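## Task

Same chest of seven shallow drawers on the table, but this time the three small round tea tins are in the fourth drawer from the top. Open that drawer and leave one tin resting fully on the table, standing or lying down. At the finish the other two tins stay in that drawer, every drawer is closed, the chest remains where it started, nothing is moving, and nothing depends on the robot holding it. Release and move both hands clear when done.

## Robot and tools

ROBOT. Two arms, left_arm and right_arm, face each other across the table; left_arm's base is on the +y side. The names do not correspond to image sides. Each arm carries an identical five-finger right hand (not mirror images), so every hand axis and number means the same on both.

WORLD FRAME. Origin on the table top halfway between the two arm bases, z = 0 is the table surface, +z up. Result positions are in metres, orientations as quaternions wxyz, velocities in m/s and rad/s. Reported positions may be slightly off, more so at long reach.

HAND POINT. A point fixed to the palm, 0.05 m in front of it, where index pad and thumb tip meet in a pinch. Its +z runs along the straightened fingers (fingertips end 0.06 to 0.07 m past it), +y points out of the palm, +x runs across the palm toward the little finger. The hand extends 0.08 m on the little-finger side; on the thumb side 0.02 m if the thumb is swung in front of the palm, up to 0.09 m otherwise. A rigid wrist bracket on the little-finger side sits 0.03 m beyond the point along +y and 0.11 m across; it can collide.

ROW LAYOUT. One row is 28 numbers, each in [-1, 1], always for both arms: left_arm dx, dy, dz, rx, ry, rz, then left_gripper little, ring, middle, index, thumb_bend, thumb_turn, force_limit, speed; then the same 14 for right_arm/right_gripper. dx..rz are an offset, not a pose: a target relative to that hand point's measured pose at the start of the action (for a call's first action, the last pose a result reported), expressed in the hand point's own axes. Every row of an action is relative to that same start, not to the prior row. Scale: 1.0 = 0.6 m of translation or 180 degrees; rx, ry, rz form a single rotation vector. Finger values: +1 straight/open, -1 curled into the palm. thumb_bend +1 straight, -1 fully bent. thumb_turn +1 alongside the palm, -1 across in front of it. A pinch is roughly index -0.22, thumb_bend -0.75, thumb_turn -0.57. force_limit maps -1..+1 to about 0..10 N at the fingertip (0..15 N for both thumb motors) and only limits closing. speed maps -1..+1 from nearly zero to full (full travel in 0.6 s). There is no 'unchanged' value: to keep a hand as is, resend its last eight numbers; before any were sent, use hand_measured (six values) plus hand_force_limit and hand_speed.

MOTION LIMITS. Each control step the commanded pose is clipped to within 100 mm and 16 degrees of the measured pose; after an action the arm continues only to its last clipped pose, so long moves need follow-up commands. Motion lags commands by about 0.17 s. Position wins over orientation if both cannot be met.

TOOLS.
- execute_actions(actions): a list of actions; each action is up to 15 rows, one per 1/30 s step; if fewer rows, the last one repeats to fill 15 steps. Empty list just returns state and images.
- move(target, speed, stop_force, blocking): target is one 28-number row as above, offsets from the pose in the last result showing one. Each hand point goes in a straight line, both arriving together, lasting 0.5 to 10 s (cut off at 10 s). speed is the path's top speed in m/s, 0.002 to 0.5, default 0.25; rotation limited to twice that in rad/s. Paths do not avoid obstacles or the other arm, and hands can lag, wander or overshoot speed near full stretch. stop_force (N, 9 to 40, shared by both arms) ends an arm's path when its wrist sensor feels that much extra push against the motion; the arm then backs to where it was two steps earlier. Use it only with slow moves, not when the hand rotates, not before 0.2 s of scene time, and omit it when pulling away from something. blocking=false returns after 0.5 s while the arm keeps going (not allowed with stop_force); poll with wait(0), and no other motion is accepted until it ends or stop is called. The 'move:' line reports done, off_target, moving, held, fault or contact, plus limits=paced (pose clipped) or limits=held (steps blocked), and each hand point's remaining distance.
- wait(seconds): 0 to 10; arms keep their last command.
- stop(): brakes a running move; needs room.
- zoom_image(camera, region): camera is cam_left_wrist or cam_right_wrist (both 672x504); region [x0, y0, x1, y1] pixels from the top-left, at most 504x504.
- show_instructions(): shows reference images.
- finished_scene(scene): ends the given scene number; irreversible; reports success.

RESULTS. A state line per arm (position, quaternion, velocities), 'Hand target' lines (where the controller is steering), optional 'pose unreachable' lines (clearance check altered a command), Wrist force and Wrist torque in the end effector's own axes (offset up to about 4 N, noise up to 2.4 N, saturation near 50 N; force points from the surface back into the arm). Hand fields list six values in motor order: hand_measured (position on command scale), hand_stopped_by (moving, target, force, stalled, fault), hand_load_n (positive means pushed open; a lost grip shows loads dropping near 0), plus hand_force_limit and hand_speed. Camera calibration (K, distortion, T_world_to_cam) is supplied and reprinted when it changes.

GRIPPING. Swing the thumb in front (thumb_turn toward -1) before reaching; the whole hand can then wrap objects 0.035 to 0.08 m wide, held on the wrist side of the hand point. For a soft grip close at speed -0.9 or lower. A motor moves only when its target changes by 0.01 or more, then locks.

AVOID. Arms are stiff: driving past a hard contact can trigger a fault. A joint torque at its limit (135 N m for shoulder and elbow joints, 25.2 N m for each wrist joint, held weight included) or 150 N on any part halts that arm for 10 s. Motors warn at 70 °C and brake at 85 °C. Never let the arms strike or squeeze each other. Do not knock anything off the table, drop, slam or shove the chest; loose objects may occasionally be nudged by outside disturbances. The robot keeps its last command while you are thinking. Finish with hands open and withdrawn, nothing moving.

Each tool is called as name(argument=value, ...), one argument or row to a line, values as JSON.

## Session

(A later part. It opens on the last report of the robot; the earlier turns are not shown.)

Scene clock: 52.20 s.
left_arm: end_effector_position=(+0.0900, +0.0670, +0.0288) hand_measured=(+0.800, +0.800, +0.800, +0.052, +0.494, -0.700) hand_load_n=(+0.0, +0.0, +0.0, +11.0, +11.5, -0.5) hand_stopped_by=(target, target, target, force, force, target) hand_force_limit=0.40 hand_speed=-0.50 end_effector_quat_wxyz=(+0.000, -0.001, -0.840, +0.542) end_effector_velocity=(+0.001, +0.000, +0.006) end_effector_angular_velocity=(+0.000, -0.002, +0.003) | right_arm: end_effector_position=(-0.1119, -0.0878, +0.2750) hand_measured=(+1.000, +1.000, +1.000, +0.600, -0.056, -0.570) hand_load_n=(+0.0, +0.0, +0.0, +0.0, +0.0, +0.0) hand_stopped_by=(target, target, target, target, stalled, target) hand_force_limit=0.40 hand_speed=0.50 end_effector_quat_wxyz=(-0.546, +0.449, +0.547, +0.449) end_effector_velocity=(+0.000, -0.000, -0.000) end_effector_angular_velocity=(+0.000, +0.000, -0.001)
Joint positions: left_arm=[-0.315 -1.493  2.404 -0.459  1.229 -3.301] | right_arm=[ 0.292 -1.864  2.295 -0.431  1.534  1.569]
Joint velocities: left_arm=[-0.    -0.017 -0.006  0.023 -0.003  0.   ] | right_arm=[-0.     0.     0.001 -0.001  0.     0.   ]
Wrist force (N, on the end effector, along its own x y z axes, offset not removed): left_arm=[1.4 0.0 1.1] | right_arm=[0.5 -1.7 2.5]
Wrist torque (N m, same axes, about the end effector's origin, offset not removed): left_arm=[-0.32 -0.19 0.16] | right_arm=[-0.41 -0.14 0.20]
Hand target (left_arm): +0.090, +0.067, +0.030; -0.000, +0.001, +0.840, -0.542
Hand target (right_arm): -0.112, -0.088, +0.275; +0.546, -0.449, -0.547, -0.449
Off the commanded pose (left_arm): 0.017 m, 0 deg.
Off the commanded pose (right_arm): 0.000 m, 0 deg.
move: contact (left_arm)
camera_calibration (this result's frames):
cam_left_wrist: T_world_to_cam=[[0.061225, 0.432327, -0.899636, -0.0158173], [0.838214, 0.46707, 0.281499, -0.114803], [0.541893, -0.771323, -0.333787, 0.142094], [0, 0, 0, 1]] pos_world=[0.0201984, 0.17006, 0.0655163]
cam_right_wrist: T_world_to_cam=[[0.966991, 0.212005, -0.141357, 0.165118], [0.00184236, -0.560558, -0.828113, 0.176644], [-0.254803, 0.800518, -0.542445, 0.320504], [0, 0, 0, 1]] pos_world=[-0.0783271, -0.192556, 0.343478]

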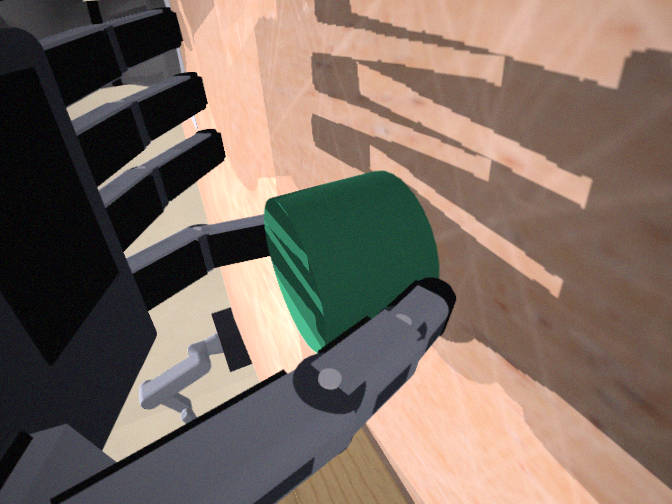

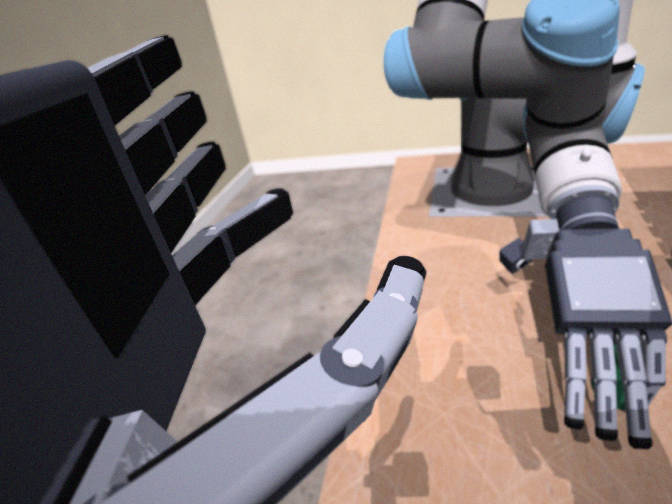

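execute_actions(
  actions=[
    [[0,-0.003,-0.001,0,0,0,0.8,0.8,0.8,0.4,0.75,-0.7,0.4,0,0,0,0,0,0,0,1,1,1,0.6,0,-0.57,0.4,0.5]],
    [[0,0,0,0,0,0,0.8,0.8,0.8,0.4,0.75,-0.7,0.4,0,0,0,0,0,0,0,1,1,1,0.6,0,-0.57,0.4,0.5]],
  ],
)

move(
  target=[0.05,-0.45,-0.35,0,0,0,0.8,0.8,0.8,0.4,0.75,-0.7,0.4,0,0,0,0,0,0,0,1,1,1,0.6,0,-0.57,0.4,0.5],
  speed=0.15,
)

Scene clock: 53.37 s.
left_arm: end_effector_position=(+0.0900, +0.0668, +0.0307) hand_measured=(+0.800, +0.800, +0.800, +0.400, +0.750, -0.700) hand_load_n=(+0.0, +0.0, +0.0, +0.0, +0.0, +0.0) hand_stopped_by=(target, target, target, target, target, target) hand_force_limit=0.40 hand_speed=0.00 end_effector_quat_wxyz=(+0.000, -0.001, -0.840, +0.542) end_effector_velocity=(+0.000, +0.000, -0.000) end_effector_angular_velocity=(+0.000, -0.000, +0.000) | right_arm: end_effector_position=(-0.1119, -0.0878, +0.2750) hand_measured=(+1.000, +1.000, +1.000, +0.600, -0.056, -0.570) hand_load_n=(+0.0, +0.0, +0.0, +0.0, +0.0, +0.0) hand_stopped_by=(target, target, target, target, stalled, target) hand_force_limit=0.40 hand_speed=0.50 end_effector_quat_wxyz=(-0.546, +0.449, +0.547, +0.449) end_effector_velocity=(+0.000, -0.000, -0.000) end_effector_angular_velocity=(-0.001, -0.000, -0.000)
Joint positions: left_arm=[-0.315 -1.498  2.402 -0.452  1.23  -3.301] | right_arm=[ 0.292 -1.864  2.295 -0.431  1.534  1.569]
Joint velocities: left_arm=[ 0.    -0.001  0.001  0.    -0.001  0.   ] | right_arm=[-0.    -0.     0.     0.001 -0.    -0.   ]
Wrist force (N, on the end effector, along its own x y z axes, offset not removed): left_arm=[0.0 -0.6 -0.2] | right_arm=[0.2 -2.2 1.8]
Wrist torque (N m, same axes, about the end effector's origin, offset not removed): left_arm=[-0.28 0.04 0.14] | right_arm=[-0.38 0.00 0.09]
Hand target (left_arm): +0.090, +0.067, +0.031; -0.000, +0.001, +0.840, -0.542
Hand target (right_arm): -0.112, -0.088, +0.275; +0.546, -0.449, -0.547, -0.449
Off the commanded pose (left_arm): 0.000 m, 0 deg.
Off the commanded pose (right_arm): 0.000 m, 0 deg.
camera_calibration (this result's frames):
cam_left_wrist: T_world_to_cam=[[0.061223, 0.43232, -0.899639, -0.0140521], [0.838216, 0.467072, 0.281494, -0.115231], [0.541891, -0.771326, -0.333782, 0.14257], [0, 0, 0, 1]] pos_world=[0.0201914, 0.169864, 0.0673824]
cam_right_wrist: T_world_to_cam=[[0.966991, 0.212005, -0.141357, 0.165118], [0.00184234, -0.560557, -0.828113, 0.176645], [-0.254803, 0.800518, -0.542445, 0.320504], [0, 0, 0, 1]] pos_world=[-0.0783271, -0.192556, 0.343478]

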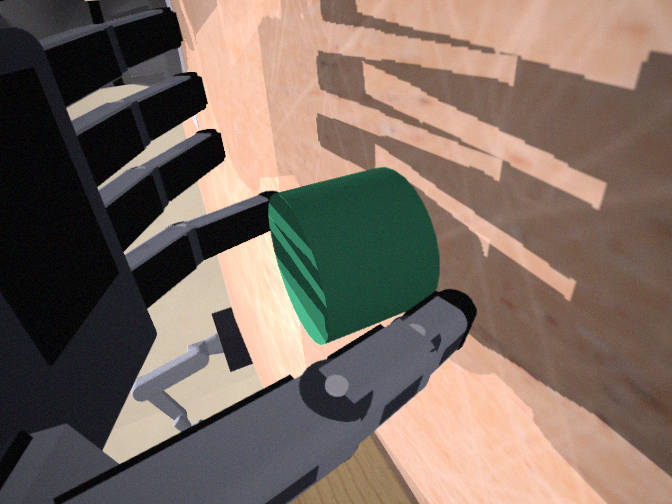

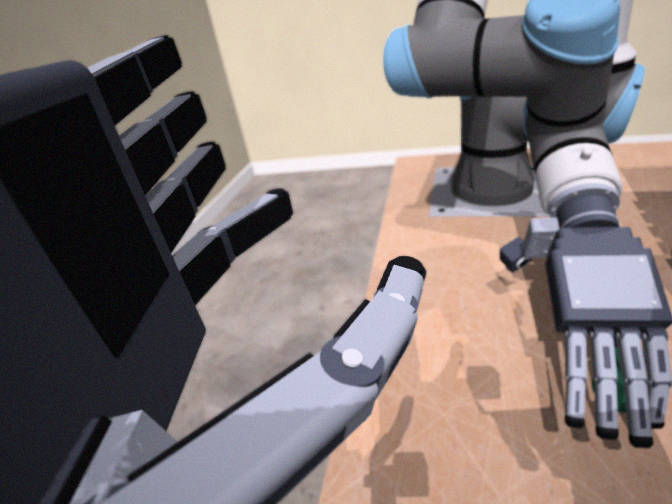

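Scene clock: 56.27 s.
left_arm: end_effector_position=(+0.0596, +0.1464, +0.3628) hand_measured=(+0.800, +0.800, +0.800, +0.400, +0.750, -0.700) hand_load_n=(+0.0, +0.0, +0.0, +0.0, +0.0, +0.0) hand_stopped_by=(target, target, target, target, target, target) hand_force_limit=0.40 hand_speed=0.00 end_effector_quat_wxyz=(+0.001, -0.001, -0.840, +0.542) end_effector_velocity=(-0.001, +0.001, +0.002) end_effector_angular_velocity=(+0.001, -0.001, +0.003) | right_arm: end_effector_position=(-0.1119, -0.0878, +0.2750) hand_measured=(+1.000, +1.000, +1.000, +0.600, -0.056, -0.570) hand_load_n=(+0.0, +0.0, +0.0, +0.0, +0.0, +0.0) hand_stopped_by=(target, target, target, target, stalled, target) hand_force_limit=0.40 hand_speed=0.50 end_effector_quat_wxyz=(-0.546, +0.449, +0.547, +0.449) end_effector_velocity=(+0.000, -0.000, -0.001) end_effector_angular_velocity=(-0.001, -0.000, -0.001)
Joint positions: left_arm=[-0.701 -2.079  1.895  0.741  0.891 -3.516] | right_arm=[ 0.292 -1.864  2.295 -0.431  1.534  1.569]
Joint velocities: left_arm=[-0.016 -0.001 -0.004  0.015 -0.016 -0.013] | right_arm=[-0.     0.     0.001 -0.001  0.001 -0.   ]
Wrist force (N, on the end effector, along its own x y z axes, offset not removed): left_arm=[-0.5 0.2 -0.9] | right_arm=[-0.8 -1.3 2.6]
Wrist torque (N m, same axes, about the end effector's origin, offset not removed): left_arm=[-0.07 0.19 0.12] | right_arm=[-0.36 -0.04 0.14]
Hand target (left_arm): +0.059, +0.147, +0.363; -0.001, +0.001, +0.840, -0.542
Hand target (right_arm): -0.112, -0.088, +0.275; +0.546, -0.449, -0.547, -0.449
Off the commanded pose (left_arm): 0.001 m, 0 deg.
Off the commanded pose (right_arm): 0.000 m, 0 deg.
move: done
camera_calibration (this result's frames):
cam_left_wrist: T_world_to_cam=[[0.0604264, 0.432549, -0.899583, 0.252149], [0.838809, 0.46651, 0.280657, -0.220067], [0.541062, -0.771538, -0.334636, 0.331713], [0, 0, 0, 1]] pos_world=[-0.0101194, 0.249526, 0.399596]
cam_right_wrist: T_world_to_cam=[[0.966991, 0.212006, -0.141357, 0.165118], [0.0018424, -0.560558, -0.828113, 0.176645], [-0.254803, 0.800518, -0.542445, 0.320504], [0, 0, 0, 1]] pos_world=[-0.0783271, -0.192556, 0.343478]

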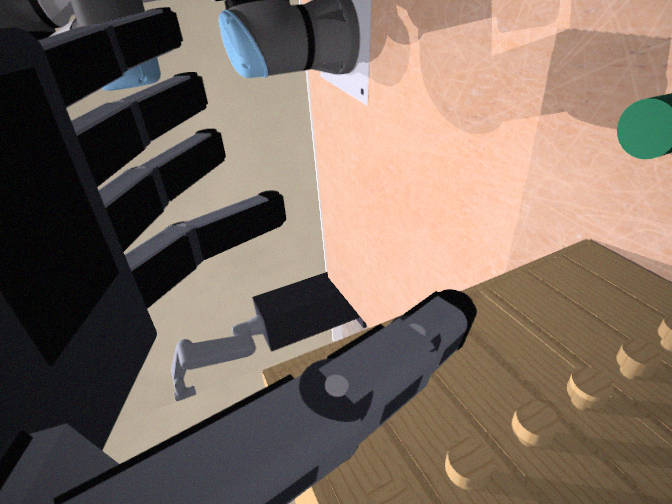

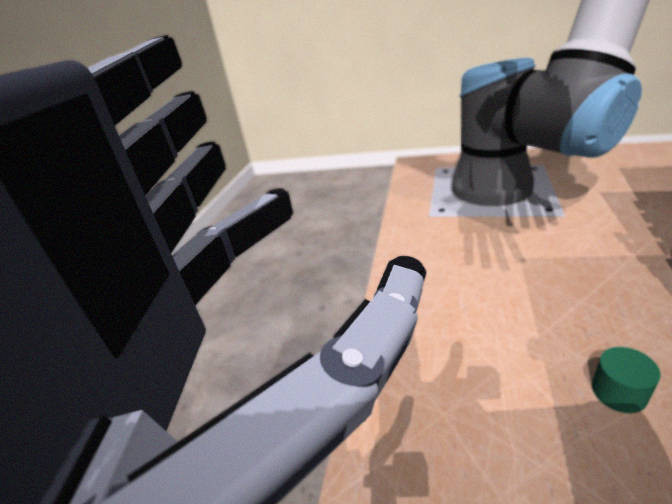

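finished_scene(
  scene=2,
)

The scene is finished: the task was done.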